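# Move yellow bench sponges into the wall bin

## Task

Take each yellow sponge lying on the bench and place it in the bin mounted on the wall near the door, so that every one sits completely within the bin. The cartons must stay on the bench. The robot must not tip over or finish leaning, or the task fails. A sponge that stays in the bin only because the robot is holding it there does not count.

## Robot and tools

Robot: TidyBot++, a single-arm mobile base (0.54 m long, 0.50 m wide, 0.38 m high) on four powered casters. It has one seven-joint arm with a two-finger gripper. The shoulder sits 0.12 m ahead of the base centre and 0.68 m above the floor. There are two cameras: base_camera, fixed on the base and looking ahead, and wrist_camera, which looks along the hand. The arm begins folded with the hand pointing down; folded, the hand reaches up to 0.08 m beyond the base front.

Frames: the base frame has its origin on the floor below the base centre, x forward, y left, z up. hand_pose is reported in this frame and marks the point between the finger pads; its z axis runs out along the fingers and the fingers close along its y axis. The odometry frame is the base frame as it was when the scene began. base_odometry counts wheel turns, so slip shows as travel and it drifts a few centimetres and degrees over many moves. Heading is positive to the left, within -3.142 to 3.142. base_tilt is in degrees, positive when leaning forward or right.

execute_actions(actions, cameras): actions holds one action or none; an empty list only reports state and images. An action may contain base, joints, or both, plus optional speeds, all starting together.
- base: exactly one key, each an offset from where the base last measured itself, in the base frame. translate_m: metres along x, forward positive, -2 to 2. strafe_m: metres sideways, left positive, -2 to 2. rotate_rad: radians, counter-clockwise from above positive, -6.3 to 6.3.
- joints: absolute target angles by name, in radians. joint_1_rad (any angle; turns the arm about vertical, positive is clockwise from above, opposite to rotate_rad). joint_2_rad shoulder, -2.249 to 2.249. joint_3_rad any angle. joint_4_rad elbow, -2.579 to 2.579. joint_5_rad any angle. joint_6_rad wrist, -2.099 to 2.099. joint_7_rad any angle; with the hand down, positive turns it counter-clockwise from above, and at 1.57 the fingers open toward the robot's left and right. gripper_pos is an absolute target from 0 (open, about 85 mm gap) to 1 (closed); gap is roughly 85 x (1 - gripper_pos) mm. Unbounded joints take the shorter route, so turn them in steps below half a turn.
- speeds: caps for that action only: translate_m and strafe_m 0.05 to 0.5 m/s, rotate_rad 0.1 to 1.57 rad/s (defaults are the top values). A base move needing over 8.667 s is refused; any action ends after 15 s.
- cameras: list of base_camera, wrist_camera or all; omitted or null gives all, [] gives none. Unknown keys or out-of-range values reject the whole call.

A joint or base left out of an action may still be driving toward its earlier target. With joint_1_rad = 0, joint_3_rad = 3.14, joint_5_rad = 0 the arm moves in the vertical x-z plane; segment tilts from vertical are upper arm = joint_2_rad, forearm = joint_2_rad - joint_4_rad, hand = that minus joint_6_rad, lengths 0.42, 0.31, 0.31 m. A downward hand reaches at most about 0.94 m high, and only near the base.

wait(seconds): 0 to 10 s, no new command, returns state and images. zoom_image(camera, region): region [x0, y0, x1, y1] in pixels of that camera's latest image, at most 504 by 504; base_camera images are 644x364, wrist_camera 644x476. read_manual(section) returns only licence text. finished_scene(scene) ends the numbered scene and reports success; it is final, so the sponges must already rest in the bin on their own.

Result lines: base_status and joint_status tell how each motion ended. done means reached (for the base, wheels turned as commanded, even with slip). off_target means it stopped short and may still push. contact_stop or time_out means it holds where it stopped. not_followed with a cause line means a self-collision check held back the arm targets; the gripper part still runs. limit_stop_at_motor_heat appears after overheating; resend the target. on_its_own lists uncommanded motion. motor_effort is percent of max, bracketed number the peak. Motor temperatures list per arm joint; MOTOR HOT warns from 60 °C, and at 75 °C an OVER-TEMPERATURE FAULT lets the arm sink. ARM HIT means the arm struck the base or itself. A torque fault freezes the arm and gripper for 10 s (base keeps going). A gripper closing to 1 reporting done holds nothing; off_target with a reading means it grips something.

Practical cautions: friction leaves joints a little off target; correct by sending last command + (wanted - read). hand_pose itself can be 1-2 cm off, so check with cameras. A held load makes the arm sag; never command a held joint to its current reading. Blocked base moves keep shoving and may still say done. Avoid driving while the arm is caught on something above about 0.8 m, avoid sideways pushes on a raised hand, and back away to right a leaning robot. Avoid dropping or slamming objects and hard pushes. Loose objects can occasionally be nudged by outside disturbances. Shorter robot motion time is better.

Each tool is called after "Call:" by a JSON object that holds its "fn" and its "kwargs", one argument or row to a line.

## Session

Call:
{"fn": "execute_actions", "kwargs": {
  "actions": []
}}

Scene clock: 0.00 s.
Motor temperatures (°C, as the motors report them): [26 23 24 25 31 34 30]
base_odometry: x=+0.000 y=+0.000 heading=+0.000 (m, m, rad; odometry frame)
base_tilt: forward=+0.1 right=-0.5 (deg)
base_status: not commanded
joint_positions: joint_1_rad=+0.046 joint_2_rad=-0.313 joint_3_rad=+3.100 joint_4_rad=-2.544 joint_5_rad=-0.016 joint_6_rad=-0.860 joint_7_rad=+1.551 gripper_pos=+0.000
joint_status: not commanded
motor_effort: joint_1_rad=+0 joint_2_rad=+1 joint_3_rad=+0 joint_4_rad=+11 joint_5_rad=+0 joint_6_rad=-3 joint_7_rad=+0 (%)
hand_pose: x=+0.2531 y=+0.0029 z=+0.5782 quat_wxyz=(+0.000, +1.000, -0.018, +0.025) (m; base frame)
pictures: base_camera, wrist_camera
Images, in order (width x height): base_camera 644x364, wrist_camera 644x476.

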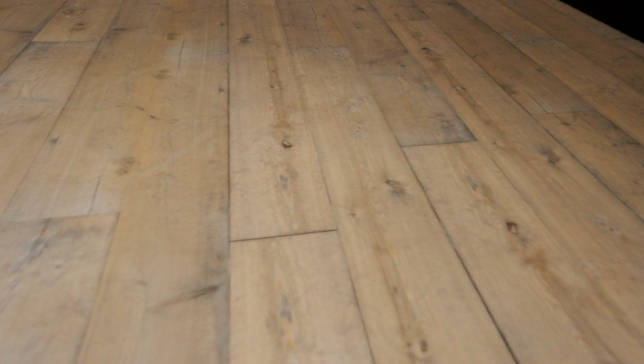

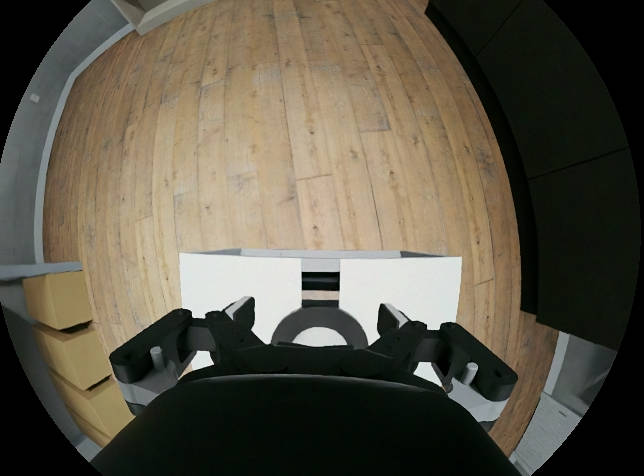

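Call:
{"fn": "execute_actions", "kwargs": {
  "actions": [
    {"joints":{"joint_2_rad":-0.4,"joint_4_rad":-1.7,"joint_6_rad":-0.7}}
  ],
  "cameras": ["wrist_camera"]
}}

Call:
{"fn": "execute_actions", "kwargs": {
  "actions": [
    {"joints":{"joint_1_rad":-1.6}}
  ],
  "cameras": ["wrist_camera"]
}}

Call:
{"fn": "execute_actions", "kwargs": {
  "actions": [
    {"joints":{"joint_1_rad":-1.6},"base":{"rotate_rad":2.2}}
  ]
}}

Scene clock: 8.33 s.
Motor temperatures (°C, as the motors report them): [26 23 24 25 31 34 30]
base_odometry: x=+0.000 y=+0.000 heading=+0.000 (m, m, rad; odometry frame)
base_tilt: forward=+0.1 right=-0.6 (deg)
base_status: not commanded
joint_positions: joint_1_rad=+0.046 joint_2_rad=-0.383 joint_3_rad=+3.100 joint_4_rad=-1.713 joint_5_rad=-0.016 joint_6_rad=-0.724 joint_7_rad=+1.551 gripper_pos=+0.000
joint_status: all done
motor_effort: joint_1_rad=+0(0) joint_2_rad=-5(5) joint_3_rad=+1(0) joint_4_rad=+23(23) joint_5_rad=+0(0) joint_6_rad=+5(6) joint_7_rad=-1(1) (%)
hand_pose: x=+0.5423 y=+0.0065 z=+1.0023 quat_wxyz=(-0.004, +0.856, -0.010, +0.518) (m; base frame)
pictures: wrist_camera
camera_calibration (this result's frames):
wrist_camera: T_world_to_cam=[[0.0160284, -0.999624, 0.0222517, -0.0288135], [-0.454562, -0.0271068, -0.890302, 1.1924], [0.890571, 0.00415535, -0.454826, 0.108205], [0, 0, 0, 1]] pos_world=[0.446115, 0.00306974, 1.11145]
Images, in order (width x height): wrist_camera 644x476.

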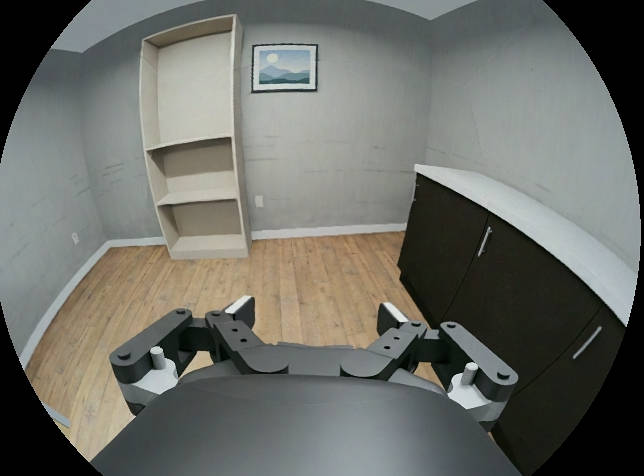

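Scene clock: 11.17 s.
Motor temperatures (°C, as the motors report them): [26 23 24 25 31 34 30]
base_odometry: x=+0.000 y=+0.000 heading=+0.000 (m, m, rad; odometry frame)
base_tilt: forward=+0.1 right=-0.5 (deg)
base_status: not commanded
joint_positions: joint_1_rad=-1.580 joint_2_rad=-0.383 joint_3_rad=+3.100 joint_4_rad=-1.713 joint_5_rad=-0.016 joint_6_rad=-0.724 joint_7_rad=+1.551 gripper_pos=+0.000
joint_status: all done
motor_effort: joint_1_rad=-1(0) joint_2_rad=-5(5) joint_3_rad=+1(1) joint_4_rad=+23(23) joint_5_rad=+0(1) joint_6_rad=+5(5) joint_7_rad=-1(0) (%)
hand_pose: x=+0.0892 y=+0.4223 z=+1.0023 quat_wxyz=(-0.379, +0.595, +0.615, +0.353) (m; base frame)
pictures: wrist_camera
camera_calibration (this result's frames):
wrist_camera: T_world_to_cam=[[0.997213, 0.0712144, 0.0222517, -0.145574], [0.0521715, -0.452371, -0.890303, 1.13209], [-0.0533363, 0.888982, -0.454826, 0.22053], [0, 0, 0, 1]] pos_world=[0.097868, 0.326447, 1.11145]
Images, in order (width x height): wrist_camera 644x476.

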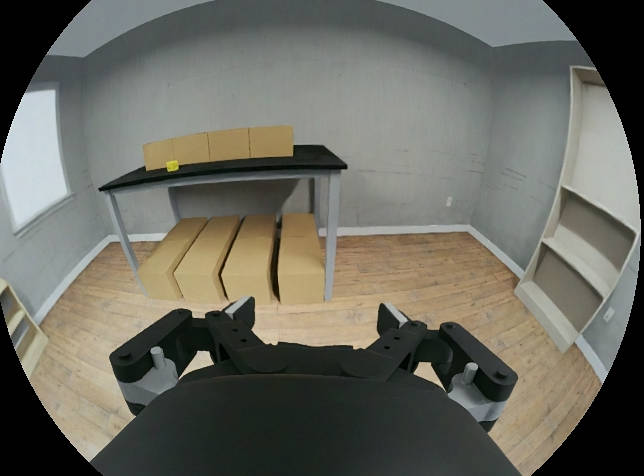

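Scene clock: 13.90 s.
Motor temperatures (°C, as the motors report them): [26 23 24 25 31 34 30]
base_odometry: x=+0.000 y=+0.000 heading=+2.199 (m, m, rad; odometry frame)
base_tilt: forward=+0.1 right=-0.6 (deg)
base_status: done
joint_positions: joint_1_rad=-1.582 joint_2_rad=-0.385 joint_3_rad=+3.100 joint_4_rad=-1.713 joint_5_rad=-0.016 joint_6_rad=-0.724 joint_7_rad=+1.551 gripper_pos=+0.000
joint_status: all done
motor_effort: joint_1_rad=+0(1) joint_2_rad=-5(6) joint_3_rad=+0(2) joint_4_rad=+23(23) joint_5_rad=-1(0) joint_6_rad=+6(5) joint_7_rad=+0(0) (%)
hand_pose: x=+0.0885 y=+0.4219 z=+1.0027 quat_wxyz=(-0.379, +0.595, +0.615, +0.353) (m; base frame)
pictures: base_camera, wrist_camera
camera_calibration (this result's frames):
wrist_camera: T_world_to_cam=[[0.997101, 0.0727496, 0.0223168, -0.145606], [0.0528673, -0.451336, -0.890787, 1.13234], [-0.054732, 0.889384, -0.453874, 0.220034], [0, 0, 0, 1]] pos_world=[0.0973625, 0.325966, 1.11179]
Images, in order (width x height): base_camera 644x364, wrist_camera 644x476.

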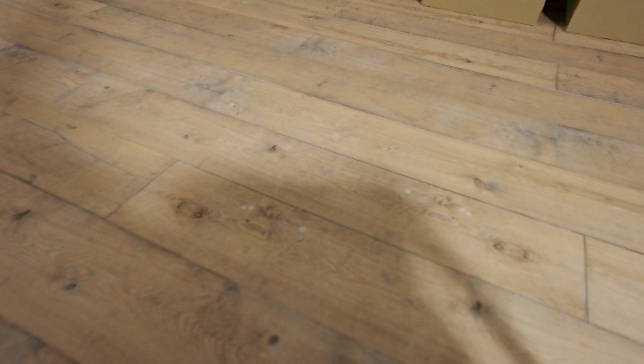

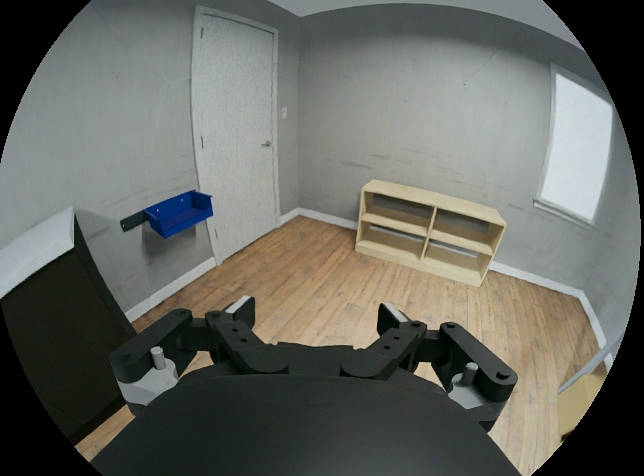

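Call:
{"fn": "execute_actions", "kwargs": {
  "actions": [
    {"joints":{"joint_1_rad":0,"joint_2_rad":0.1,"joint_4_rad":-0.6,"joint_6_rad":-1.7},"base":{"rotate_rad":-0.57}}
  ],
  "cameras": []
}}

Call:
{"fn": "execute_actions", "kwargs": {
  "actions": [
    {"base":{"strafe_m":0.9}}
  ],
  "cameras": []
}}

Call:
{"fn": "execute_actions", "kwargs": {
  "actions": [
    {"base":{"translate_m":0.9}}
  ]
}}

Scene clock: 26.77 s.
Motor temperatures (°C, as the motors report them): [26 23 24 25 31 34 30]
base_odometry: x=+0.000 y=+0.000 heading=+1.631 (m, m, rad; odometry frame)
base_tilt: forward=+0.1 right=-0.5 (deg)
base_status: done
joint_positions: joint_1_rad=-0.019 joint_2_rad=+0.081 joint_3_rad=+3.100 joint_4_rad=-0.618 joint_5_rad=-0.016 joint_6_rad=-1.674 joint_7_rad=+1.551 gripper_pos=+0.000
joint_status: all done
motor_effort: joint_1_rad=+0(1) joint_2_rad=-14(14) joint_3_rad=+0(2) joint_4_rad=+16(24) joint_5_rad=+0(0) joint_6_rad=+4(6) joint_7_rad=+0(1) (%)
hand_pose: x=+0.5698 y=+0.0321 z=+1.1183 quat_wxyz=(-0.024, +0.927, +0.022, +0.374) (m; base frame)
pictures: none
No camera images: the call's "cameras" was empty. Leave "cameras" out to get every camera's image.

Scene clock: 29.93 s.
Motor temperatures (°C, as the motors report them): [26 23 24 25 31 34 30]
base_odometry: x=-0.899 y=-0.053 heading=+1.630 (m, m, rad; odometry frame)
base_tilt: forward=+0.1 right=-0.6 (deg)
base_status: done
joint_positions: joint_1_rad=-0.015 joint_2_rad=+0.081 joint_3_rad=+3.100 joint_4_rad=-0.618 joint_5_rad=-0.016 joint_6_rad=-1.674 joint_7_rad=+1.551 gripper_pos=+0.000
joint_status: not commanded
motor_effort: joint_1_rad=+0(2) joint_2_rad=-14(15) joint_3_rad=+0(1) joint_4_rad=+16(16) joint_5_rad=-1(1) joint_6_rad=+4(4) joint_7_rad=-1(1) (%)
hand_pose: x=+0.5701 y=+0.0305 z=+1.1182 quat_wxyz=(-0.023, +0.927, +0.020, +0.374) (m; base frame)
pictures: none
No camera images: the call's "cameras" was empty. Leave "cameras" out to get every camera's image.

Scene clock: 33.10 s.
Motor temperatures (°C, as the motors report them): [26 23 24 25 31 34 30]
base_odometry: x=-0.953 y=+0.845 heading=+1.631 (m, m, rad; odometry frame)
base_tilt: forward=+0.1 right=-0.5 (deg)
base_status: done
joint_positions: joint_1_rad=-0.015 joint_2_rad=+0.098 joint_3_rad=+3.100 joint_4_rad=-0.614 joint_5_rad=-0.016 joint_6_rad=-1.676 joint_7_rad=+1.551 gripper_pos=+0.000
joint_status: not commanded
motor_effort: joint_1_rad=+0(1) joint_2_rad=-15(18) joint_3_rad=+0(0) joint_4_rad=+16(17) joint_5_rad=+0(1) joint_6_rad=+4(4) joint_7_rad=+0(0) (%)
hand_pose: x=+0.5769 y=+0.0306 z=+1.1117 quat_wxyz=(-0.023, +0.930, +0.020, +0.367) (m; base frame)
pictures: base_camera, wrist_camera
camera_calibration (this result's frames):
wrist_camera: T_world_to_cam=[[0.0945001, -0.995525, 0.0000469769, -0.028428], [-0.718402, -0.0682269, -0.692274, 1.2395], [0.689179, 0.0653863, -0.721634, 0.537902], [0, 0, 0, 1]] pos_world=[0.522433, 0.0210949, 1.24624]
Images, in order (width x height): base_camera 644x364, wrist_camera 644x476.

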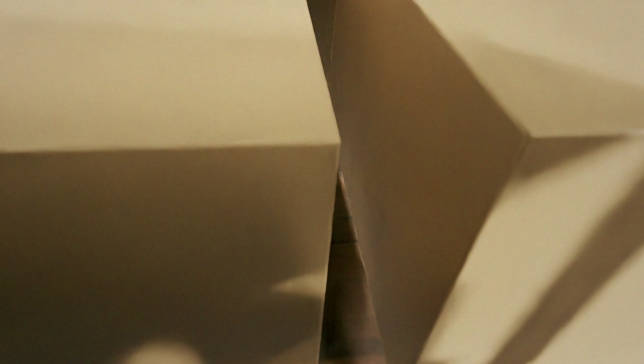

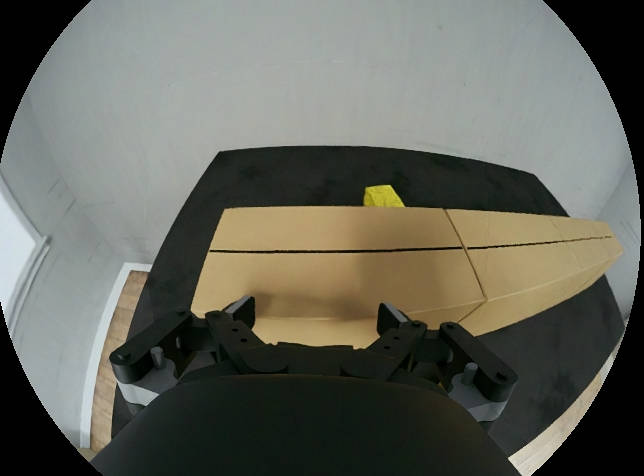

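Call:
{"fn": "execute_actions", "kwargs": {
  "actions": [
    {"base":{"translate_m":-0.3}}
  ]
}}

Scene clock: 37.13 s.
Motor temperatures (°C, as the motors report them): [26 23 24 25 31 34 30]
base_odometry: x=-0.935 y=+0.546 heading=+1.630 (m, m, rad; odometry frame)
base_tilt: forward=+0.1 right=-0.5 (deg)
base_status: done
joint_positions: joint_1_rad=-0.013 joint_2_rad=+0.094 joint_3_rad=+3.100 joint_4_rad=-0.612 joint_5_rad=-0.016 joint_6_rad=-1.677 joint_7_rad=+1.551 gripper_pos=+0.000
joint_status: not commanded
motor_effort: joint_1_rad=+0(3) joint_2_rad=-14(18) joint_3_rad=+0(3) joint_4_rad=+16(18) joint_5_rad=+0(2) joint_6_rad=+4(4) joint_7_rad=+0(0) (%)
hand_pose: x=+0.5752 y=+0.0297 z=+1.1142 quat_wxyz=(-0.023, +0.929, +0.019, +0.370) (m; base frame)
pictures: base_camera, wrist_camera
camera_calibration (this result's frames):
wrist_camera: T_world_to_cam=[[0.0926723, -0.995697, 0.000335296, -0.028407], [-0.714734, -0.0667567, -0.696203, 1.24217], [0.69323, 0.0642791, -0.717844, 0.534499], [0, 0, 0, 1]] pos_world=[0.519923, 0.0202814, 1.2485]
Images, in order (width x height): base_camera 644x364, wrist_camera 644x476.

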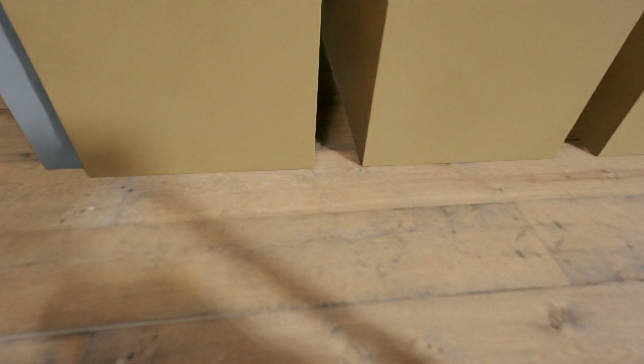

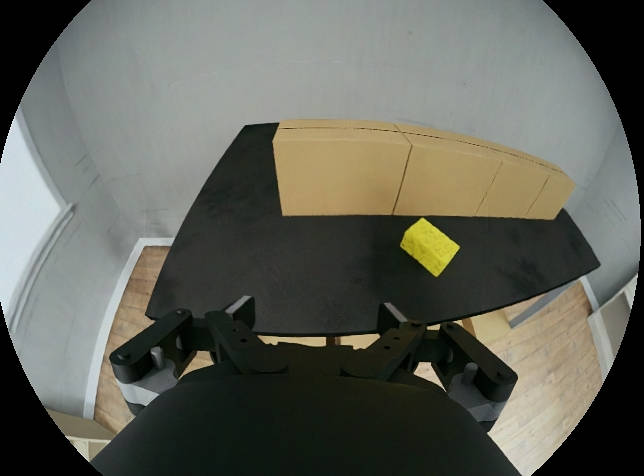

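Call:
{"fn": "execute_actions", "kwargs": {
  "actions": [
    {"base":{"strafe_m":-0.165},"joints":{"joint_1_rad":0.07,"joint_2_rad":-0.17,"joint_4_rad":-1.11,"joint_6_rad":-1.45,"joint_7_rad":2.35}}
  ],
  "cameras": []
}}

Call:
{"fn": "execute_actions", "kwargs": {
  "actions": [
    {"base":{"translate_m":0.25}}
  ]
}}

Scene clock: 62.07 s.
Motor temperatures (°C, as the motors report them): [26 23 24 25 31 34 30]
base_odometry: x=-0.770 y=+0.555 heading=+1.630 (m, m, rad; odometry frame)
base_tilt: forward=+0.1 right=-0.5 (deg)
base_status: done
joint_positions: joint_1_rad=+0.046 joint_2_rad=-0.155 joint_3_rad=+3.100 joint_4_rad=-1.093 joint_5_rad=-0.016 joint_6_rad=-1.477 joint_7_rad=+2.331 gripper_pos=+0.000
joint_status: all done
motor_effort: joint_1_rad=+0(2) joint_2_rad=-8(15) joint_3_rad=+1(1) joint_4_rad=+18(19) joint_5_rad=-1(1) joint_6_rad=+4(4) joint_7_rad=+0(0) (%)
hand_pose: x=+0.5140 y=+0.0067 z=+1.0505 quat_wxyz=(+0.128, +0.868, +0.348, +0.331) (m; base frame)
pictures: none
No camera images: the call's "cameras" was empty. Leave "cameras" out to get every camera's image.

Scene clock: 63.87 s.
Motor temperatures (°C, as the motors report them): [26 23 24 25 31 34 30]
base_odometry: x=-0.785 y=+0.805 heading=+1.630 (m, m, rad; odometry frame)
base_tilt: forward=+0.1 right=-0.5 (deg)
base_status: done
joint_positions: joint_1_rad=+0.047 joint_2_rad=-0.161 joint_3_rad=+3.100 joint_4_rad=-1.096 joint_5_rad=-0.016 joint_6_rad=-1.474 joint_7_rad=+2.331 gripper_pos=+0.000
joint_status: not commanded
motor_effort: joint_1_rad=+0(0) joint_2_rad=-9(12) joint_3_rad=+1(0) joint_4_rad=+18(19) joint_5_rad=-1(0) joint_6_rad=+4(4) joint_7_rad=-1(0) (%)
hand_pose: x=+0.5123 y=+0.0063 z=+1.0524 quat_wxyz=(+0.130, +0.867, +0.347, +0.334) (m; base frame)
pictures: base_camera, wrist_camera
camera_calibration (this result's frames):
wrist_camera: T_world_to_cam=[[0.54416, -0.692139, 0.474166, -0.777765], [-0.50389, -0.721501, -0.474901, 0.815883], [0.670809, 0.019495, -0.741374, 0.571719], [0, 0, 0, 1]] pos_world=[0.45083, 0.0391925, 1.18011]
Images, in order (width x height): base_camera 644x364, wrist_camera 644x476.

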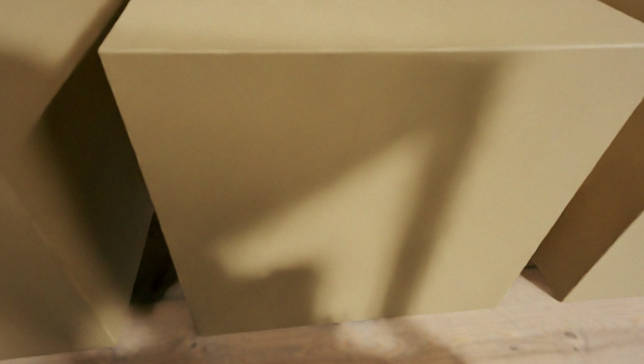

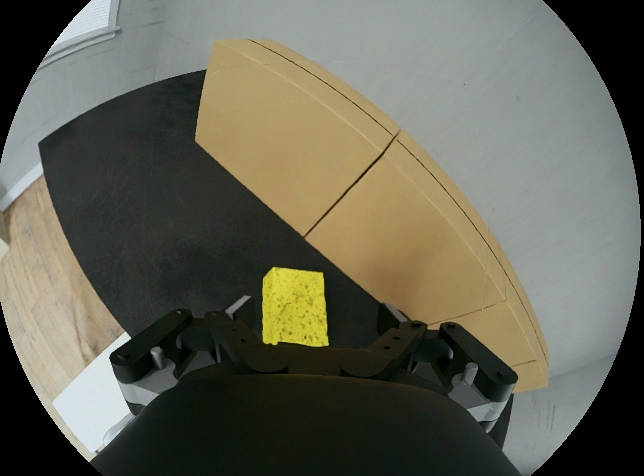

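Call:
{"fn": "execute_actions", "kwargs": {
  "actions": [
    {"joints":{"joint_2_rad":-0.22,"joint_4_rad":-1.46,"joint_6_rad":-1.15}}
  ],
  "cameras": ["wrist_camera"]
}}

Scene clock: 70.20 s.
Motor temperatures (°C, as the motors report them): [26 23 24 25 31 34 30]
base_odometry: x=-0.785 y=+0.805 heading=+1.630 (m, m, rad; odometry frame)
base_tilt: forward=+0.1 right=-0.6 (deg)
base_status: not commanded
joint_positions: joint_1_rad=+0.047 joint_2_rad=-0.200 joint_3_rad=+3.100 joint_4_rad=-1.446 joint_5_rad=-0.016 joint_6_rad=-1.176 joint_7_rad=+2.331 gripper_pos=+0.000
joint_status: all done
motor_effort: joint_1_rad=+0(0) joint_2_rad=-9(10) joint_3_rad=+0(0) joint_4_rad=+21(21) joint_5_rad=-1(0) joint_6_rad=+4(4) joint_7_rad=+0(1) (%)
hand_pose: x=+0.5381 y=+0.0055 z=+0.9603 quat_wxyz=(+0.128, +0.870, +0.345, +0.328) (m; base frame)
pictures: wrist_camera
camera_calibration (this result's frames):
wrist_camera: T_world_to_cam=[[0.547178, -0.69497, 0.46649, -0.74292], [-0.513435, -0.718839, -0.468674, 0.783682], [0.661045, 0.0169358, -0.750155, 0.49983], [0, 0, 0, 1]] pos_world=[0.478469, 0.0385692, 1.08881]
Images, in order (width x height): wrist_camera 644x476.

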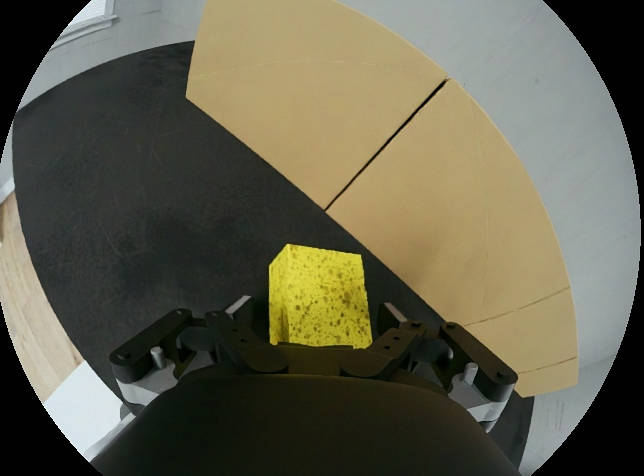

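Call:
{"fn": "execute_actions", "kwargs": {
  "actions": [
    {"joints":{"gripper_pos":1}}
  ],
  "cameras": []
}}

Call:
{"fn": "execute_actions", "kwargs": {
  "actions": [
    {"joints":{"joint_2_rad":-0.22,"joint_4_rad":-0.7,"joint_6_rad":-1.6,"joint_7_rad":1.57}}
  ],
  "cameras": []
}}

Call:
{"fn": "execute_actions", "kwargs": {
  "actions": [
    {"joints":{"joint_2_rad":0.4,"joint_4_rad":-0.2,"joint_6_rad":-1.65},"base":{"strafe_m":-0.3}}
  ]
}}

Scene clock: 76.27 s.
Motor temperatures (°C, as the motors report them): [26 23 24 26 31 34 30]
base_odometry: x=-0.785 y=+0.805 heading=+1.630 (m, m, rad; odometry frame)
base_tilt: forward=+0.1 right=-0.6 (deg)
base_status: not commanded
joint_positions: joint_1_rad=+0.051 joint_2_rad=-0.232 joint_3_rad=+3.096 joint_4_rad=-1.440 joint_5_rad=-0.016 joint_6_rad=-1.159 joint_7_rad=+2.331 gripper_pos=+0.998
joint_status: all done
motor_effort: joint_1_rad=+2(3) joint_2_rad=-5(9) joint_3_rad=+2(3) joint_4_rad=+16(21) joint_5_rad=+1(4) joint_6_rad=+2(4) joint_7_rad=+0(1) (%)
hand_pose: x=+0.5335 y=+0.0059 z=+0.9804 quat_wxyz=(+0.139, +0.860, +0.342, +0.352) (m; base frame)
pictures: none
No camera images: the call's "cameras" was empty. Leave "cameras" out to get every camera's image.

Scene clock: 78.30 s.
Motor temperatures (°C, as the motors report them): [26 23 24 26 31 34 30]
base_odometry: x=-0.785 y=+0.805 heading=+1.630 (m, m, rad; odometry frame)
base_tilt: forward=+0.1 right=-0.6 (deg)
base_status: not commanded
joint_positions: joint_1_rad=+0.052 joint_2_rad=-0.224 joint_3_rad=+3.096 joint_4_rad=-0.714 joint_5_rad=-0.016 joint_6_rad=-1.574 joint_7_rad=+1.591 gripper_pos=+0.999
joint_status: all done
motor_effort: joint_1_rad=+0(1) joint_2_rad=-3(10) joint_3_rad=+1(2) joint_4_rad=+14(23) joint_5_rad=+0(1) joint_6_rad=+5(5) joint_7_rad=+0(0) (%)
hand_pose: x=+0.4474 y=+0.0090 z=+1.2217 quat_wxyz=(+0.005, +0.858, +0.012, +0.513) (m; base frame)
pictures: none
No camera images: the call's "cameras" was empty. Leave "cameras" out to get every camera's image.

Scene clock: 80.40 s.
Motor temperatures (°C, as the motors report them): [26 23 24 26 31 34 30]
base_odometry: x=-0.485 y=+0.823 heading=+1.630 (m, m, rad; odometry frame)
base_tilt: forward=+0.1 right=-0.5 (deg)
base_status: done
joint_positions: joint_1_rad=+0.058 joint_2_rad=+0.402 joint_3_rad=+3.096 joint_4_rad=-0.218 joint_5_rad=-0.016 joint_6_rad=-1.623 joint_7_rad=+1.591 gripper_pos=+0.999
joint_status: all done
motor_effort: joint_1_rad=+0(2) joint_2_rad=-24(27) joint_3_rad=+0(3) joint_4_rad=+16(17) joint_5_rad=+0(1) joint_6_rad=+5(6) joint_7_rad=+0(0) (%)
hand_pose: x=+0.7089 y=-0.0115 z=+1.1317 quat_wxyz=(-0.007, +0.900, +0.001, +0.435) (m; base frame)
pictures: base_camera, wrist_camera
camera_calibration (this result's frames):
wrist_camera: T_world_to_cam=[[0.0441774, -0.998781, 0.0220066, -0.0719493], [-0.612185, -0.0444723, -0.789463, 1.38027], [0.78948, 0.0214044, -0.613403, 0.270061], [0, 0, 0, 1]] pos_world=[0.63495, -0.0162583, 1.25691]
Images, in order (width x height): base_camera 644x364, wrist_camera 644x476.

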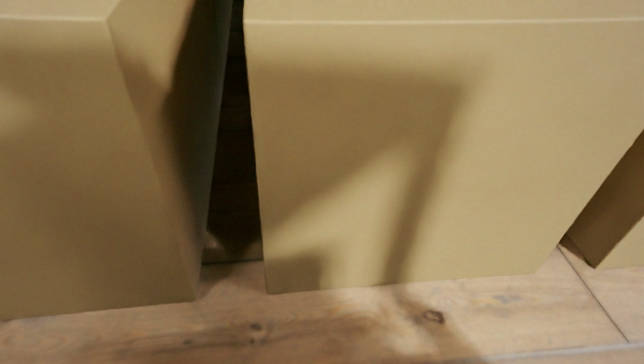

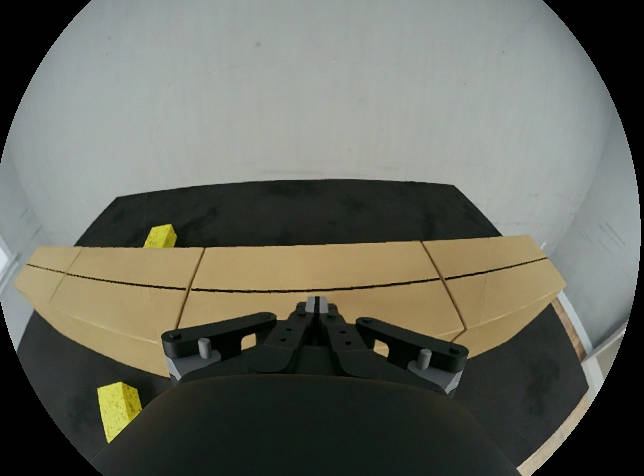

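Call:
{"fn": "execute_actions", "kwargs": {
  "actions": [
    {"joints":{"joint_2_rad":-0.1,"joint_4_rad":-0.85,"joint_6_rad":-1.9,"joint_7_rad":2.35,"gripper_pos":0},"base":{"strafe_m":0.3}}
  ],
  "cameras": ["wrist_camera"]
}}

Scene clock: 94.50 s.
Motor temperatures (°C, as the motors report them): [26 23 24 26 31 34 30]
base_odometry: x=-0.785 y=+0.805 heading=+1.630 (m, m, rad; odometry frame)
base_tilt: forward=+0.1 right=-0.6 (deg)
base_status: done
joint_positions: joint_1_rad=+0.063 joint_2_rad=-0.091 joint_3_rad=+3.096 joint_4_rad=-0.832 joint_5_rad=-0.016 joint_6_rad=-1.876 joint_7_rad=+2.330 gripper_pos=+0.000
joint_status: all done
motor_effort: joint_1_rad=+0(3) joint_2_rad=-8(27) joint_3_rad=+0(2) joint_4_rad=+15(16) joint_5_rad=+0(1) joint_6_rad=+3(4) joint_7_rad=-1(0) (%)
hand_pose: x=+0.4485 y=+0.0016 z=+1.0633 quat_wxyz=(+0.094, +0.899, +0.354, +0.242) (m; base frame)
pictures: wrist_camera
camera_calibration (this result's frames):
wrist_camera: T_world_to_cam=[[0.62419, -0.697949, 0.351074, -0.656389], [-0.597872, -0.715988, -0.360431, 0.705899], [0.502927, 0.0150801, -0.864197, 0.828579], [0, 0, 0, 1]] pos_world=[0.415034, 0.0347942, 1.20092]
Images, in order (width x height): wrist_camera 644x476.

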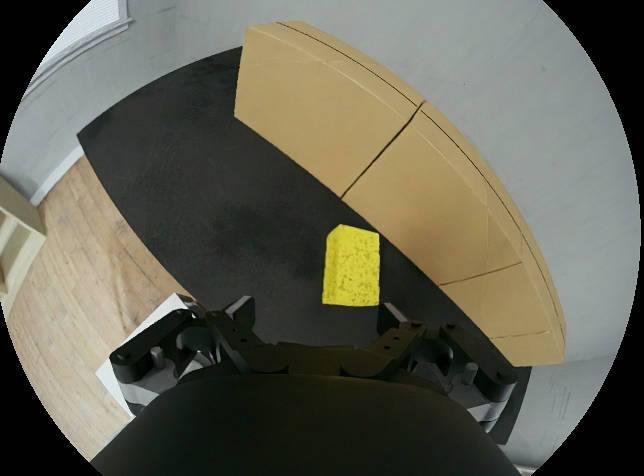

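Call:
{"fn": "execute_actions", "kwargs": {
  "actions": [
    {"joints":{"joint_2_rad":0.06,"joint_4_rad":-0.89,"joint_6_rad":-1.64},"base":{"strafe_m":-0.025}}
  ],
  "cameras": []
}}

Call:
{"fn": "execute_actions", "kwargs": {
  "actions": [
    {"joints":{"joint_2_rad":-0.06,"joint_4_rad":-1.295,"joint_6_rad":-1.335}}
  ],
  "cameras": ["wrist_camera"]
}}

Call:
{"fn": "execute_actions", "kwargs": {
  "actions": [
    {"joints":{"gripper_pos":1}}
  ],
  "cameras": ["wrist_camera"]
}}

Scene clock: 103.73 s.
Motor temperatures (°C, as the motors report them): [26 23 24 26 31 34 30]
base_odometry: x=-0.760 y=+0.807 heading=+1.630 (m, m, rad; odometry frame)
base_tilt: forward=+0.1 right=-0.6 (deg)
base_status: done
joint_positions: joint_1_rad=+0.063 joint_2_rad=+0.066 joint_3_rad=+3.097 joint_4_rad=-0.880 joint_5_rad=-0.016 joint_6_rad=-1.659 joint_7_rad=+2.330 gripper_pos=+0.000
joint_status: all done
motor_effort: joint_1_rad=+0(1) joint_2_rad=-16(19) joint_3_rad=+0(2) joint_4_rad=+18(19) joint_5_rad=-1(2) joint_6_rad=+2(3) joint_7_rad=+0(1) (%)
hand_pose: x=+0.5602 y=-0.0029 z=+1.0183 quat_wxyz=(+0.092, +0.898, +0.351, +0.249) (m; base frame)
pictures: none
No camera images: the call's "cameras" was empty. Leave "cameras" out to get every camera's image.

Scene clock: 105.33 s.
Motor temperatures (°C, as the motors report them): [26 23 24 26 31 34 30]
base_odometry: x=-0.760 y=+0.807 heading=+1.630 (m, m, rad; odometry frame)
base_tilt: forward=+0.1 right=-0.6 (deg)
base_status: not commanded
joint_positions: joint_1_rad=+0.063 joint_2_rad=-0.049 joint_3_rad=+3.097 joint_4_rad=-1.274 joint_5_rad=-0.016 joint_6_rad=-1.357 joint_7_rad=+2.330 gripper_pos=+0.000
joint_status: all done
motor_effort: joint_1_rad=+0(0) joint_2_rad=-12(15) joint_3_rad=+0(1) joint_4_rad=+19(20) joint_5_rad=+0(0) joint_6_rad=+3(3) joint_7_rad=+0(0) (%)
hand_pose: x=+0.5588 y=-0.0014 z=+0.9447 quat_wxyz=(+0.098, +0.896, +0.349, +0.258) (m; base frame)
pictures: wrist_camera
camera_calibration (this result's frames):
wrist_camera: T_world_to_cam=[[0.606906, -0.704222, 0.368424, -0.692447], [-0.589804, -0.709789, -0.385137, 0.745819], [0.532725, 0.0164439, -0.846129, 0.636993], [0, 0, 0, 1]] pos_world=[0.520795, 0.0312629, 1.08133]
Images, in order (width x height): wrist_camera 644x476.

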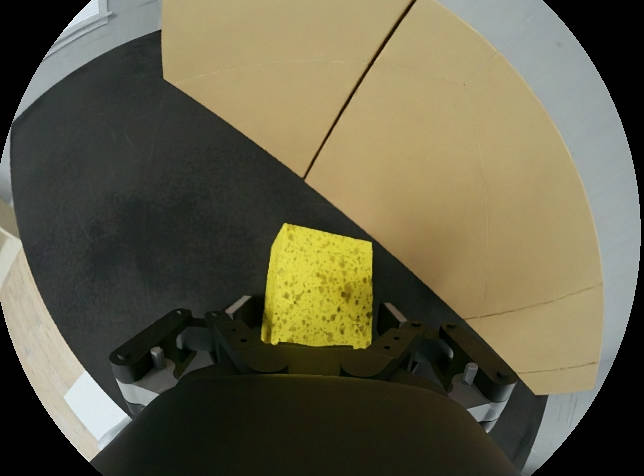

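Scene clock: 106.43 s.
Motor temperatures (°C, as the motors report them): [26 23 24 26 31 34 30]
base_odometry: x=-0.760 y=+0.807 heading=+1.630 (m, m, rad; odometry frame)
base_tilt: forward=+0.1 right=-0.6 (deg)
base_status: not commanded
joint_positions: joint_1_rad=+0.064 joint_2_rad=-0.064 joint_3_rad=+3.097 joint_4_rad=-1.278 joint_5_rad=-0.016 joint_6_rad=-1.352 joint_7_rad=+2.330 gripper_pos=+0.339
joint_status: gripper_pos off_target (ended at +0.339, target +1.000)
motor_effort: joint_1_rad=+0(3) joint_2_rad=-12(13) joint_3_rad=+0(2) joint_4_rad=+18(20) joint_5_rad=-1(3) joint_6_rad=+2(3) joint_7_rad=+0(1) (%)
hand_pose: x=+0.5556 y=-0.0015 z=+0.9503 quat_wxyz=(+0.102, +0.894, +0.348, +0.265) (m; base frame)
pictures: wrist_camera
camera_calibration (this result's frames):
wrist_camera: T_world_to_cam=[[0.600341, -0.704333, 0.378821, -0.698844], [-0.584045, -0.709706, -0.393967, 0.751217], [0.546335, 0.0152662, -0.837428, 0.627563], [0, 0, 0, 1]] pos_world=[0.51543, 0.0313434, 1.08623]
Images, in order (width x height): wrist_camera 644x476.

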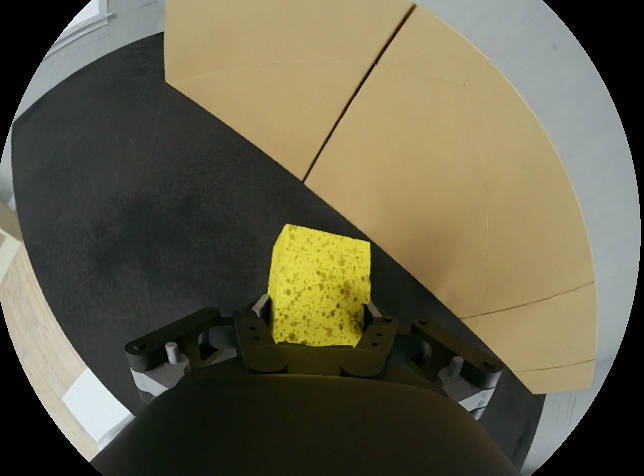

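Call:
{"fn": "execute_actions", "kwargs": {
  "actions": [
    {"joints":{"joint_2_rad":-0.1,"joint_4_rad":-1.0,"joint_6_rad":-1.5}}
  ],
  "cameras": []
}}

Call:
{"fn": "execute_actions", "kwargs": {
  "actions": [
    {"base":{"translate_m":-1.3},"joints":{"joint_7_rad":1.57}}
  ],
  "cameras": []
}}

Call:
{"fn": "execute_actions", "kwargs": {
  "actions": [
    {"base":{"rotate_rad":3.14}}
  ]
}}

Scene clock: 113.23 s.
Motor temperatures (°C, as the motors report them): [26 23 24 26 31 34 30]
base_odometry: x=-0.760 y=+0.807 heading=+1.630 (m, m, rad; odometry frame)
base_tilt: forward=+0.1 right=-0.6 (deg)
base_status: not commanded
joint_positions: joint_1_rad=+0.064 joint_2_rad=-0.090 joint_3_rad=+3.097 joint_4_rad=-1.013 joint_5_rad=-0.016 joint_6_rad=-1.475 joint_7_rad=+2.330 gripper_pos=+0.339
joint_status: all done
motor_effort: joint_1_rad=+0(0) joint_2_rad=-11(15) joint_3_rad=+0(1) joint_4_rad=+19(22) joint_5_rad=+0(1) joint_6_rad=+4(4) joint_7_rad=-1(0) (%)
hand_pose: x=+0.5422 y=-0.0004 z=+1.0615 quat_wxyz=(+0.133, +0.868, +0.339, +0.338) (m; base frame)
pictures: none
No camera images: the call's "cameras" was empty. Leave "cameras" out to get every camera's image.

Scene clock: 117.20 s.
Motor temperatures (°C, as the motors report them): [26 23 24 26 31 34 30]
base_odometry: x=-0.683 y=-0.491 heading=+1.630 (m, m, rad; odometry frame)
base_tilt: forward=+0.1 right=-0.5 (deg)
base_status: done
joint_positions: joint_1_rad=+0.064 joint_2_rad=-0.098 joint_3_rad=+3.097 joint_4_rad=-1.012 joint_5_rad=-0.016 joint_6_rad=-1.478 joint_7_rad=+1.573 gripper_pos=+0.339
joint_status: all done
motor_effort: joint_1_rad=+0(0) joint_2_rad=-10(15) joint_3_rad=+0(1) joint_4_rad=+18(20) joint_5_rad=-1(1) joint_6_rad=+4(4) joint_7_rad=+0(1) (%)
hand_pose: x=+0.5386 y=-0.0002 z=+1.0643 quat_wxyz=(-0.002, +0.931, -0.005, +0.366) (m; base frame)
pictures: none
No camera images: the call's "cameras" was empty. Leave "cameras" out to get every camera's image.

Scene clock: 120.53 s.
Motor temperatures (°C, as the motors report them): [26 23 24 26 31 34 30]
base_odometry: x=-0.683 y=-0.491 heading=-1.514 (m, m, rad; odometry frame)
base_tilt: forward=+0.1 right=-0.5 (deg)
base_status: done
joint_positions: joint_1_rad=+0.064 joint_2_rad=-0.098 joint_3_rad=+3.097 joint_4_rad=-1.012 joint_5_rad=-0.016 joint_6_rad=-1.478 joint_7_rad=+1.573 gripper_pos=+0.339
joint_status: not commanded
motor_effort: joint_1_rad=+0(2) joint_2_rad=-10(14) joint_3_rad=+0(2) joint_4_rad=+19(19) joint_5_rad=+0(2) joint_6_rad=+4(4) joint_7_rad=+0(0) (%)
hand_pose: x=+0.5386 y=-0.0002 z=+1.0643 quat_wxyz=(-0.002, +0.931, -0.005, +0.366) (m; base frame)
pictures: base_camera, wrist_camera
camera_calibration (this result's frames):
wrist_camera: T_world_to_cam=[[0.0319242, -0.999271, 0.0209453, -0.0440068], [-0.724352, -0.0375706, -0.688406, 1.17619], [0.688691, 0.00680506, -0.725023, 0.535942], [0, 0, 0, 1]] pos_world=[0.484281, -0.00343171, 1.19919]
Images, in order (width x height): base_camera 644x364, wrist_camera 644x476.

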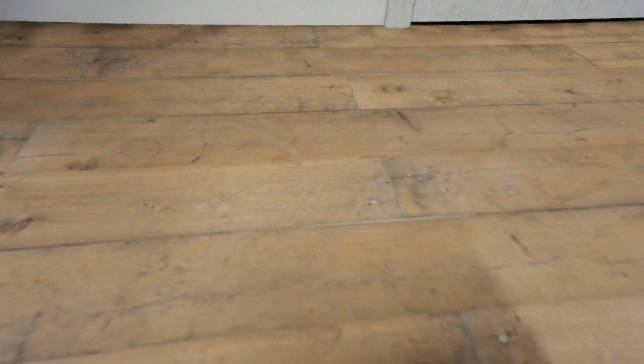

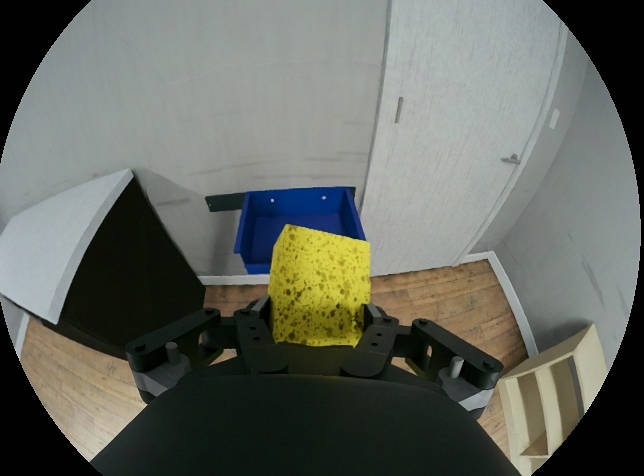

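Call:
{"fn": "execute_actions", "kwargs": {
  "actions": [
    {"base":{"strafe_m":0.14},"joints":{"joint_2_rad":0.345,"joint_4_rad":-1.115,"joint_6_rad":-1.68}}
  ],
  "cameras": []
}}

Call:
{"fn": "execute_actions", "kwargs": {
  "actions": [
    {"base":{"translate_m":0.45}}
  ],
  "cameras": ["wrist_camera"]
}}

Call:
{"fn": "execute_actions", "kwargs": {
  "actions": [
    {"joints":{"joint_2_rad":0.37,"joint_4_rad":-1.44,"joint_6_rad":-1.33}}
  ],
  "cameras": ["wrist_camera"]
}}

Scene clock: 128.80 s.
Motor temperatures (°C, as the motors report them): [26 23 24 26 31 34 30]
base_odometry: x=-0.544 y=-0.483 heading=-1.513 (m, m, rad; odometry frame)
base_tilt: forward=+0.1 right=-0.6 (deg)
base_status: done
joint_positions: joint_1_rad=+0.064 joint_2_rad=+0.349 joint_3_rad=+3.097 joint_4_rad=-1.105 joint_5_rad=-0.016 joint_6_rad=-1.654 joint_7_rad=+1.573 gripper_pos=+0.339
joint_status: all done
motor_effort: joint_1_rad=+0(3) joint_2_rad=-25(29) joint_3_rad=+0(3) joint_4_rad=+18(20) joint_5_rad=-1(1) joint_6_rad=-1(4) joint_7_rad=-1(0) (%)
hand_pose: x=+0.5849 y=-0.0058 z=+0.8033 quat_wxyz=(-0.015, +1.000, -0.009, +0.017) (m; base frame)
pictures: none
No camera images: the call's "cameras" was empty. Leave "cameras" out to get every camera's image.

Scene clock: 131.07 s.
Motor temperatures (°C, as the motors report them): [26 23 24 26 31 34 30]
base_odometry: x=-0.517 y=-0.932 heading=-1.513 (m, m, rad; odometry frame)
base_tilt: forward=+0.1 right=-0.5 (deg)
base_status: done
joint_positions: joint_1_rad=+0.064 joint_2_rad=+0.351 joint_3_rad=+3.097 joint_4_rad=-1.106 joint_5_rad=-0.016 joint_6_rad=-1.658 joint_7_rad=+1.573 gripper_pos=+0.339
joint_status: not commanded
motor_effort: joint_1_rad=+0(1) joint_2_rad=-25(29) joint_3_rad=+0(1) joint_4_rad=+18(20) joint_5_rad=+0(2) joint_6_rad=-1(0) joint_7_rad=+0(0) (%)
hand_pose: x=+0.5837 y=-0.0058 z=+0.8022 quat_wxyz=(-0.015, +1.000, -0.009, +0.014) (m; base frame)
pictures: wrist_camera
camera_calibration (this result's frames):
wrist_camera: T_world_to_cam=[[0.0304156, -0.99887, -0.0365143, 0.0014726], [-0.998778, -0.028948, -0.0400687, 0.668387], [0.0389665, 0.0376884, -0.99853, 0.913799], [0, 0, 0, 1]] pos_world=[0.631918, -0.0136202, 0.93929]
Images, in order (width x height): wrist_camera 644x476.

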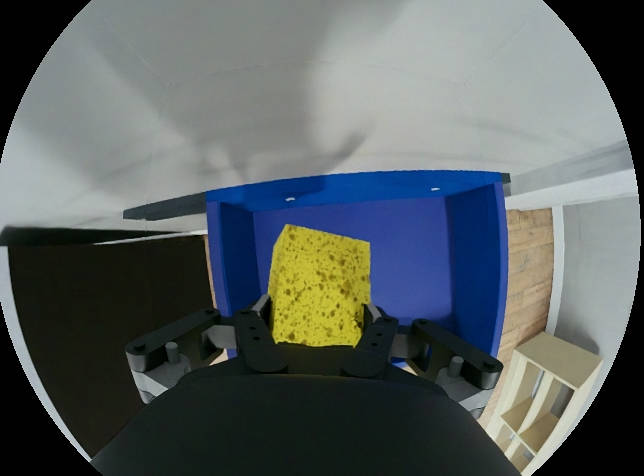

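Scene clock: 132.50 s.
Motor temperatures (°C, as the motors report them): [26 23 24 26 31 34 30]
base_odometry: x=-0.517 y=-0.932 heading=-1.513 (m, m, rad; odometry frame)
base_tilt: forward=+0.2 right=-0.5 (deg)
base_status: not commanded
joint_positions: joint_1_rad=+0.064 joint_2_rad=+0.358 joint_3_rad=+3.097 joint_4_rad=-1.426 joint_5_rad=-0.016 joint_6_rad=-1.355 joint_7_rad=+1.573 gripper_pos=+0.339
joint_status: all done
motor_effort: joint_1_rad=+0(1) joint_2_rad=-25(26) joint_3_rad=-1(1) joint_4_rad=+18(19) joint_5_rad=+0(1) joint_6_rad=-1(1) joint_7_rad=-1(0) (%)
hand_pose: x=+0.5741 y=-0.0041 z=+0.6983 quat_wxyz=(-0.015, +1.000, -0.012, +0.001) (m; base frame)
pictures: wrist_camera
camera_calibration (this result's frames):
wrist_camera: T_world_to_cam=[[0.0250171, -0.99897, -0.0378552, 0.00364749], [-0.999588, -0.024464, -0.0150049, 0.637577], [0.0140634, 0.038215, -0.999171, 0.825068], [0, 0, 0, 1]] pos_world=[0.62562, -0.0122885, 0.834089]
Images, in order (width x height): wrist_camera 644x476.

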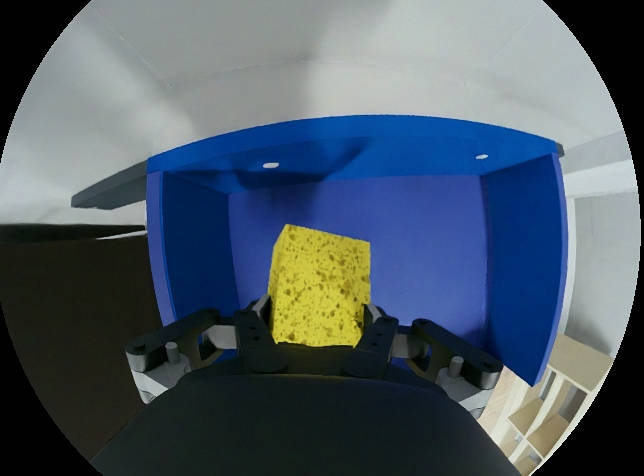

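Call:
{"fn": "execute_actions", "kwargs": {
  "actions": [
    {"joints":{"joint_2_rad":0.41,"joint_4_rad":-1.55,"joint_6_rad":-1.17}}
  ],
  "cameras": ["wrist_camera"]
}}

Call:
{"fn": "execute_actions", "kwargs": {
  "actions": [
    {"joints":{"gripper_pos":0}}
  ],
  "cameras": ["wrist_camera"]
}}

Call:
{"fn": "execute_actions", "kwargs": {
  "actions": [
    {"joints":{"joint_2_rad":0.3,"joint_4_rad":-1.1,"joint_6_rad":-1.7}}
  ],
  "cameras": ["wrist_camera"]
}}

Call:
{"fn": "execute_actions", "kwargs": {
  "actions": [
    {"base":{"translate_m":-1.2},"joints":{"joint_2_rad":0.1,"joint_4_rad":-0.6,"joint_6_rad":-1.7,"gripper_pos":1}}
  ],
  "cameras": []
}}

Call:
{"fn": "execute_actions", "kwargs": {
  "actions": [
    {"base":{"rotate_rad":-3.14}}
  ],
  "cameras": []
}}

Call:
{"fn": "execute_actions", "kwargs": {
  "actions": [
    {"base":{"strafe_m":0.42}}
  ]
}}

Scene clock: 142.43 s.
Motor temperatures (°C, as the motors report them): [26 24 24 26 31 34 30]
base_odometry: x=-0.517 y=-0.932 heading=-1.513 (m, m, rad; odometry frame)
base_tilt: forward=+0.1 right=-0.5 (deg)
base_status: not commanded
joint_positions: joint_1_rad=+0.064 joint_2_rad=+0.402 joint_3_rad=+3.097 joint_4_rad=-1.539 joint_5_rad=-0.016 joint_6_rad=-1.193 joint_7_rad=+1.573 gripper_pos=+0.339
joint_status: all done
motor_effort: joint_1_rad=+0(0) joint_2_rad=-25(27) joint_3_rad=-1(1) joint_4_rad=+17(18) joint_5_rad=+0(1) joint_6_rad=-1(0) joint_7_rad=-1(0) (%)
hand_pose: x=+0.5787 y=-0.0039 z=+0.6443 quat_wxyz=(-0.016, +1.000, -0.013, +0.004) (m; base frame)
pictures: wrist_camera
camera_calibration (this result's frames):
wrist_camera: T_world_to_cam=[[0.0219766, -0.999008, -0.0387216, 0.00405136], [-0.999577, -0.0212186, -0.0198793, 0.644513], [0.019038, 0.0391421, -0.999052, 0.768139], [0, 0, 0, 1]] pos_world=[0.629528, -0.0123435, 0.78038]
Images, in order (width x height): wrist_camera 644x476.

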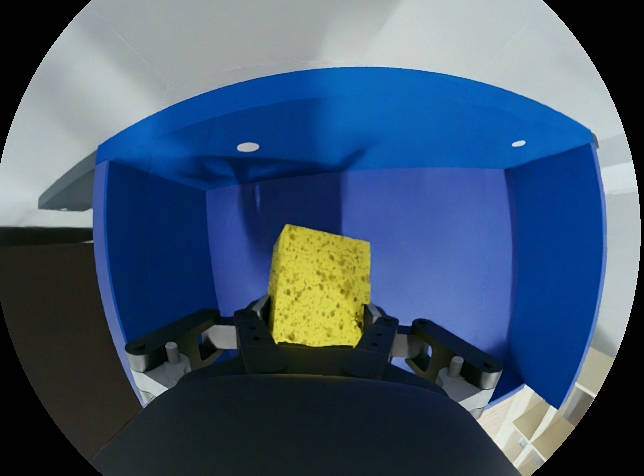

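Scene clock: 143.53 s.
Motor temperatures (°C, as the motors report them): [26 24 24 26 31 34 30]
base_odometry: x=-0.517 y=-0.932 heading=-1.513 (m, m, rad; odometry frame)
base_tilt: forward=+0.1 right=-0.5 (deg)
base_status: not commanded
joint_positions: joint_1_rad=+0.064 joint_2_rad=+0.402 joint_3_rad=+3.097 joint_4_rad=-1.539 joint_5_rad=-0.016 joint_6_rad=-1.193 joint_7_rad=+1.573 gripper_pos=+0.000
joint_status: all done
motor_effort: joint_1_rad=+0(0) joint_2_rad=-25(26) joint_3_rad=-1(0) joint_4_rad=+17(17) joint_5_rad=+0(1) joint_6_rad=-1(1) joint_7_rad=+0(0) (%)
hand_pose: x=+0.5787 y=-0.0039 z=+0.6443 quat_wxyz=(-0.016, +1.000, -0.013, +0.004) (m; base frame)
pictures: wrist_camera
camera_calibration (this result's frames):
wrist_camera: T_world_to_cam=[[0.0219766, -0.999008, -0.0387216, 0.00405142], [-0.999577, -0.0212186, -0.0198793, 0.644513], [0.019038, 0.0391422, -0.999052, 0.768139], [0, 0, 0, 1]] pos_world=[0.629528, -0.0123435, 0.78038]
Images, in order (width x height): wrist_camera 644x476.

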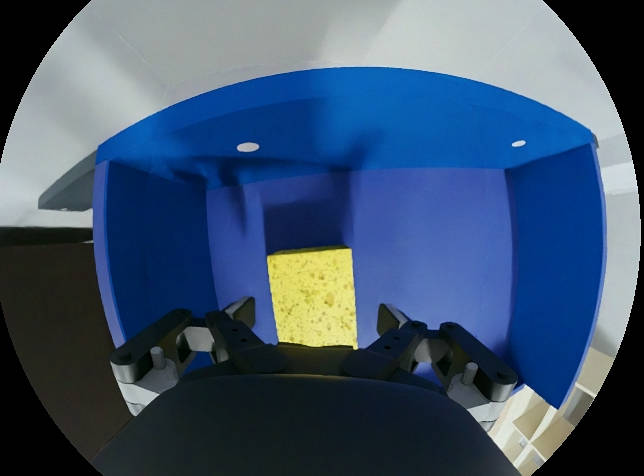

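Scene clock: 145.17 s.
Motor temperatures (°C, as the motors report them): [26 24 24 26 31 34 30]
base_odometry: x=-0.517 y=-0.932 heading=-1.513 (m, m, rad; odometry frame)
base_tilt: forward=+0.1 right=-0.5 (deg)
base_status: not commanded
joint_positions: joint_1_rad=+0.064 joint_2_rad=+0.309 joint_3_rad=+3.097 joint_4_rad=-1.114 joint_5_rad=-0.016 joint_6_rad=-1.677 joint_7_rad=+1.573 gripper_pos=+0.000
joint_status: all done
motor_effort: joint_1_rad=+0(0) joint_2_rad=-24(27) joint_3_rad=+0(1) joint_4_rad=+18(19) joint_5_rad=+0(0) joint_6_rad=-1(1) joint_7_rad=-1(0) (%)
hand_pose: x=+0.5705 y=-0.0052 z=+0.8184 quat_wxyz=(-0.014, +1.000, -0.009, +0.021) (m; base frame)
pictures: wrist_camera
camera_calibration (this result's frames):
wrist_camera: T_world_to_cam=[[0.0316114, -0.998924, -0.033941, 0.000223781], [-0.998048, -0.0297171, -0.0549365, 0.66753], [0.0538687, 0.0356113, -0.997913, 0.921474], [0, 0, 0, 1]] pos_world=[0.616581, -0.0127544, 0.95623]
Images, in order (width x height): wrist_camera 644x476.

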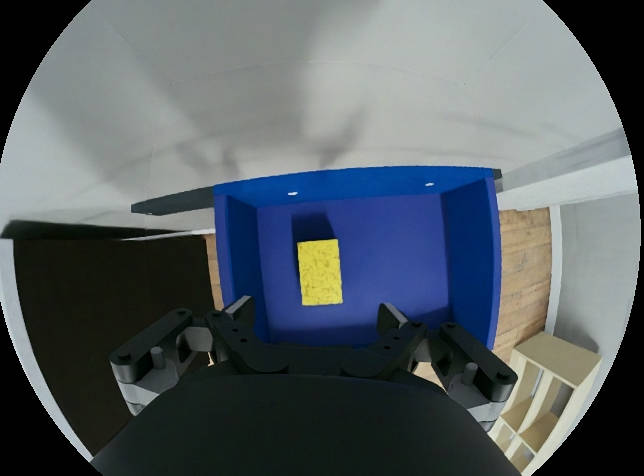

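Scene clock: 149.07 s.
Motor temperatures (°C, as the motors report them): [26 24 24 26 31 34 30]
base_odometry: x=-0.587 y=+0.266 heading=-1.513 (m, m, rad; odometry frame)
base_tilt: forward=+0.1 right=-0.5 (deg)
base_status: done
joint_positions: joint_1_rad=+0.064 joint_2_rad=+0.102 joint_3_rad=+3.097 joint_4_rad=-0.613 joint_5_rad=-0.016 joint_6_rad=-1.677 joint_7_rad=+1.573 gripper_pos=+0.999
joint_status: all done
motor_effort: joint_1_rad=+0(3) joint_2_rad=-15(27) joint_3_rad=+0(2) joint_4_rad=+16(20) joint_5_rad=-1(1) joint_6_rad=+4(4) joint_7_rad=+0(0) (%)
hand_pose: x=+0.5794 y=-0.0051 z=+1.1101 quat_wxyz=(-0.005, +0.930, -0.006, +0.366) (m; base frame)
pictures: none
No camera images: the call's "cameras" was empty. Leave "cameras" out to get every camera's image.

Scene clock: 152.43 s.
Motor temperatures (°C, as the motors report them): [26 24 24 26 31 34 30]
base_odometry: x=-0.587 y=+0.266 heading=+1.631 (m, m, rad; odometry frame)
base_tilt: forward=+0.1 right=-0.6 (deg)
base_status: done
joint_positions: joint_1_rad=+0.064 joint_2_rad=+0.103 joint_3_rad=+3.097 joint_4_rad=-0.613 joint_5_rad=-0.016 joint_6_rad=-1.677 joint_7_rad=+1.573 gripper_pos=+0.999
joint_status: not commanded
motor_effort: joint_1_rad=+0(3) joint_2_rad=-15(19) joint_3_rad=+0(2) joint_4_rad=+16(17) joint_5_rad=+0(1) joint_6_rad=+4(4) joint_7_rad=-1(0) (%)
hand_pose: x=+0.5799 y=-0.0051 z=+1.1096 quat_wxyz=(-0.005, +0.931, -0.006, +0.366) (m; base frame)
pictures: none
No camera images: the call's "cameras" was empty. Leave "cameras" out to get every camera's image.

Scene clock: 154.63 s.
Motor temperatures (°C, as the motors report them): [26 24 24 26 31 34 30]
base_odometry: x=-1.006 y=+0.241 heading=+1.631 (m, m, rad; odometry frame)
base_tilt: forward=+0.1 right=-0.6 (deg)
base_status: done
joint_positions: joint_1_rad=+0.064 joint_2_rad=+0.103 joint_3_rad=+3.097 joint_4_rad=-0.613 joint_5_rad=-0.016 joint_6_rad=-1.677 joint_7_rad=+1.573 gripper_pos=+0.999
joint_status: not commanded
motor_effort: joint_1_rad=+0(3) joint_2_rad=-15(16) joint_3_rad=+0(2) joint_4_rad=+16(17) joint_5_rad=-1(1) joint_6_rad=+4(4) joint_7_rad=+0(0) (%)
hand_pose: x=+0.5799 y=-0.0051 z=+1.1096 quat_wxyz=(-0.005, +0.931, -0.006, +0.366) (m; base frame)
pictures: base_camera, wrist_camera
camera_calibration (this result's frames):
wrist_camera: T_world_to_cam=[[0.0331533, -0.99935, 0.0141238, -0.0443134], [-0.724457, -0.0337642, -0.688492, 1.23728], [0.688522, 0.0125937, -0.725106, 0.540613], [0, 0, 0, 1]] pos_world=[0.525602, -0.00931718, 1.24449]
Images, in order (width x height): base_camera 644x364, wrist_camera 644x476.

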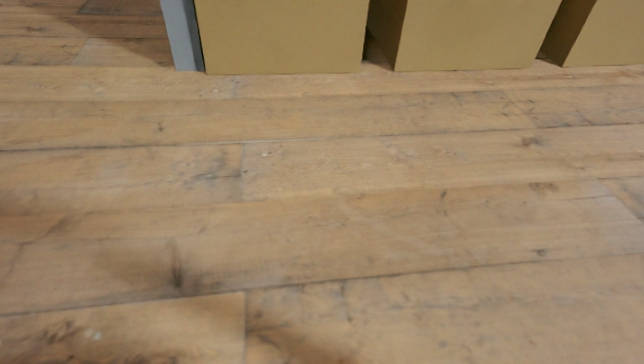

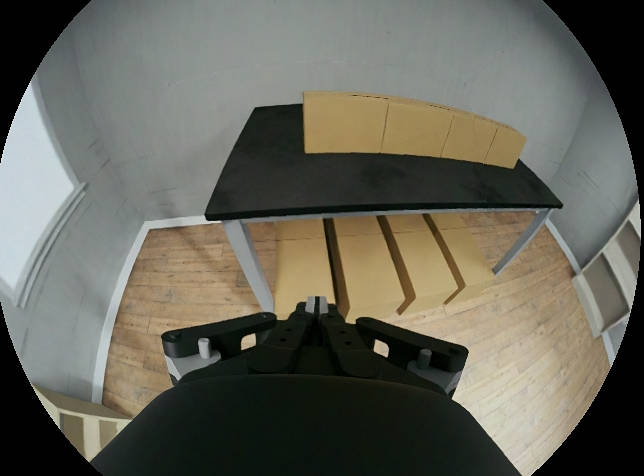

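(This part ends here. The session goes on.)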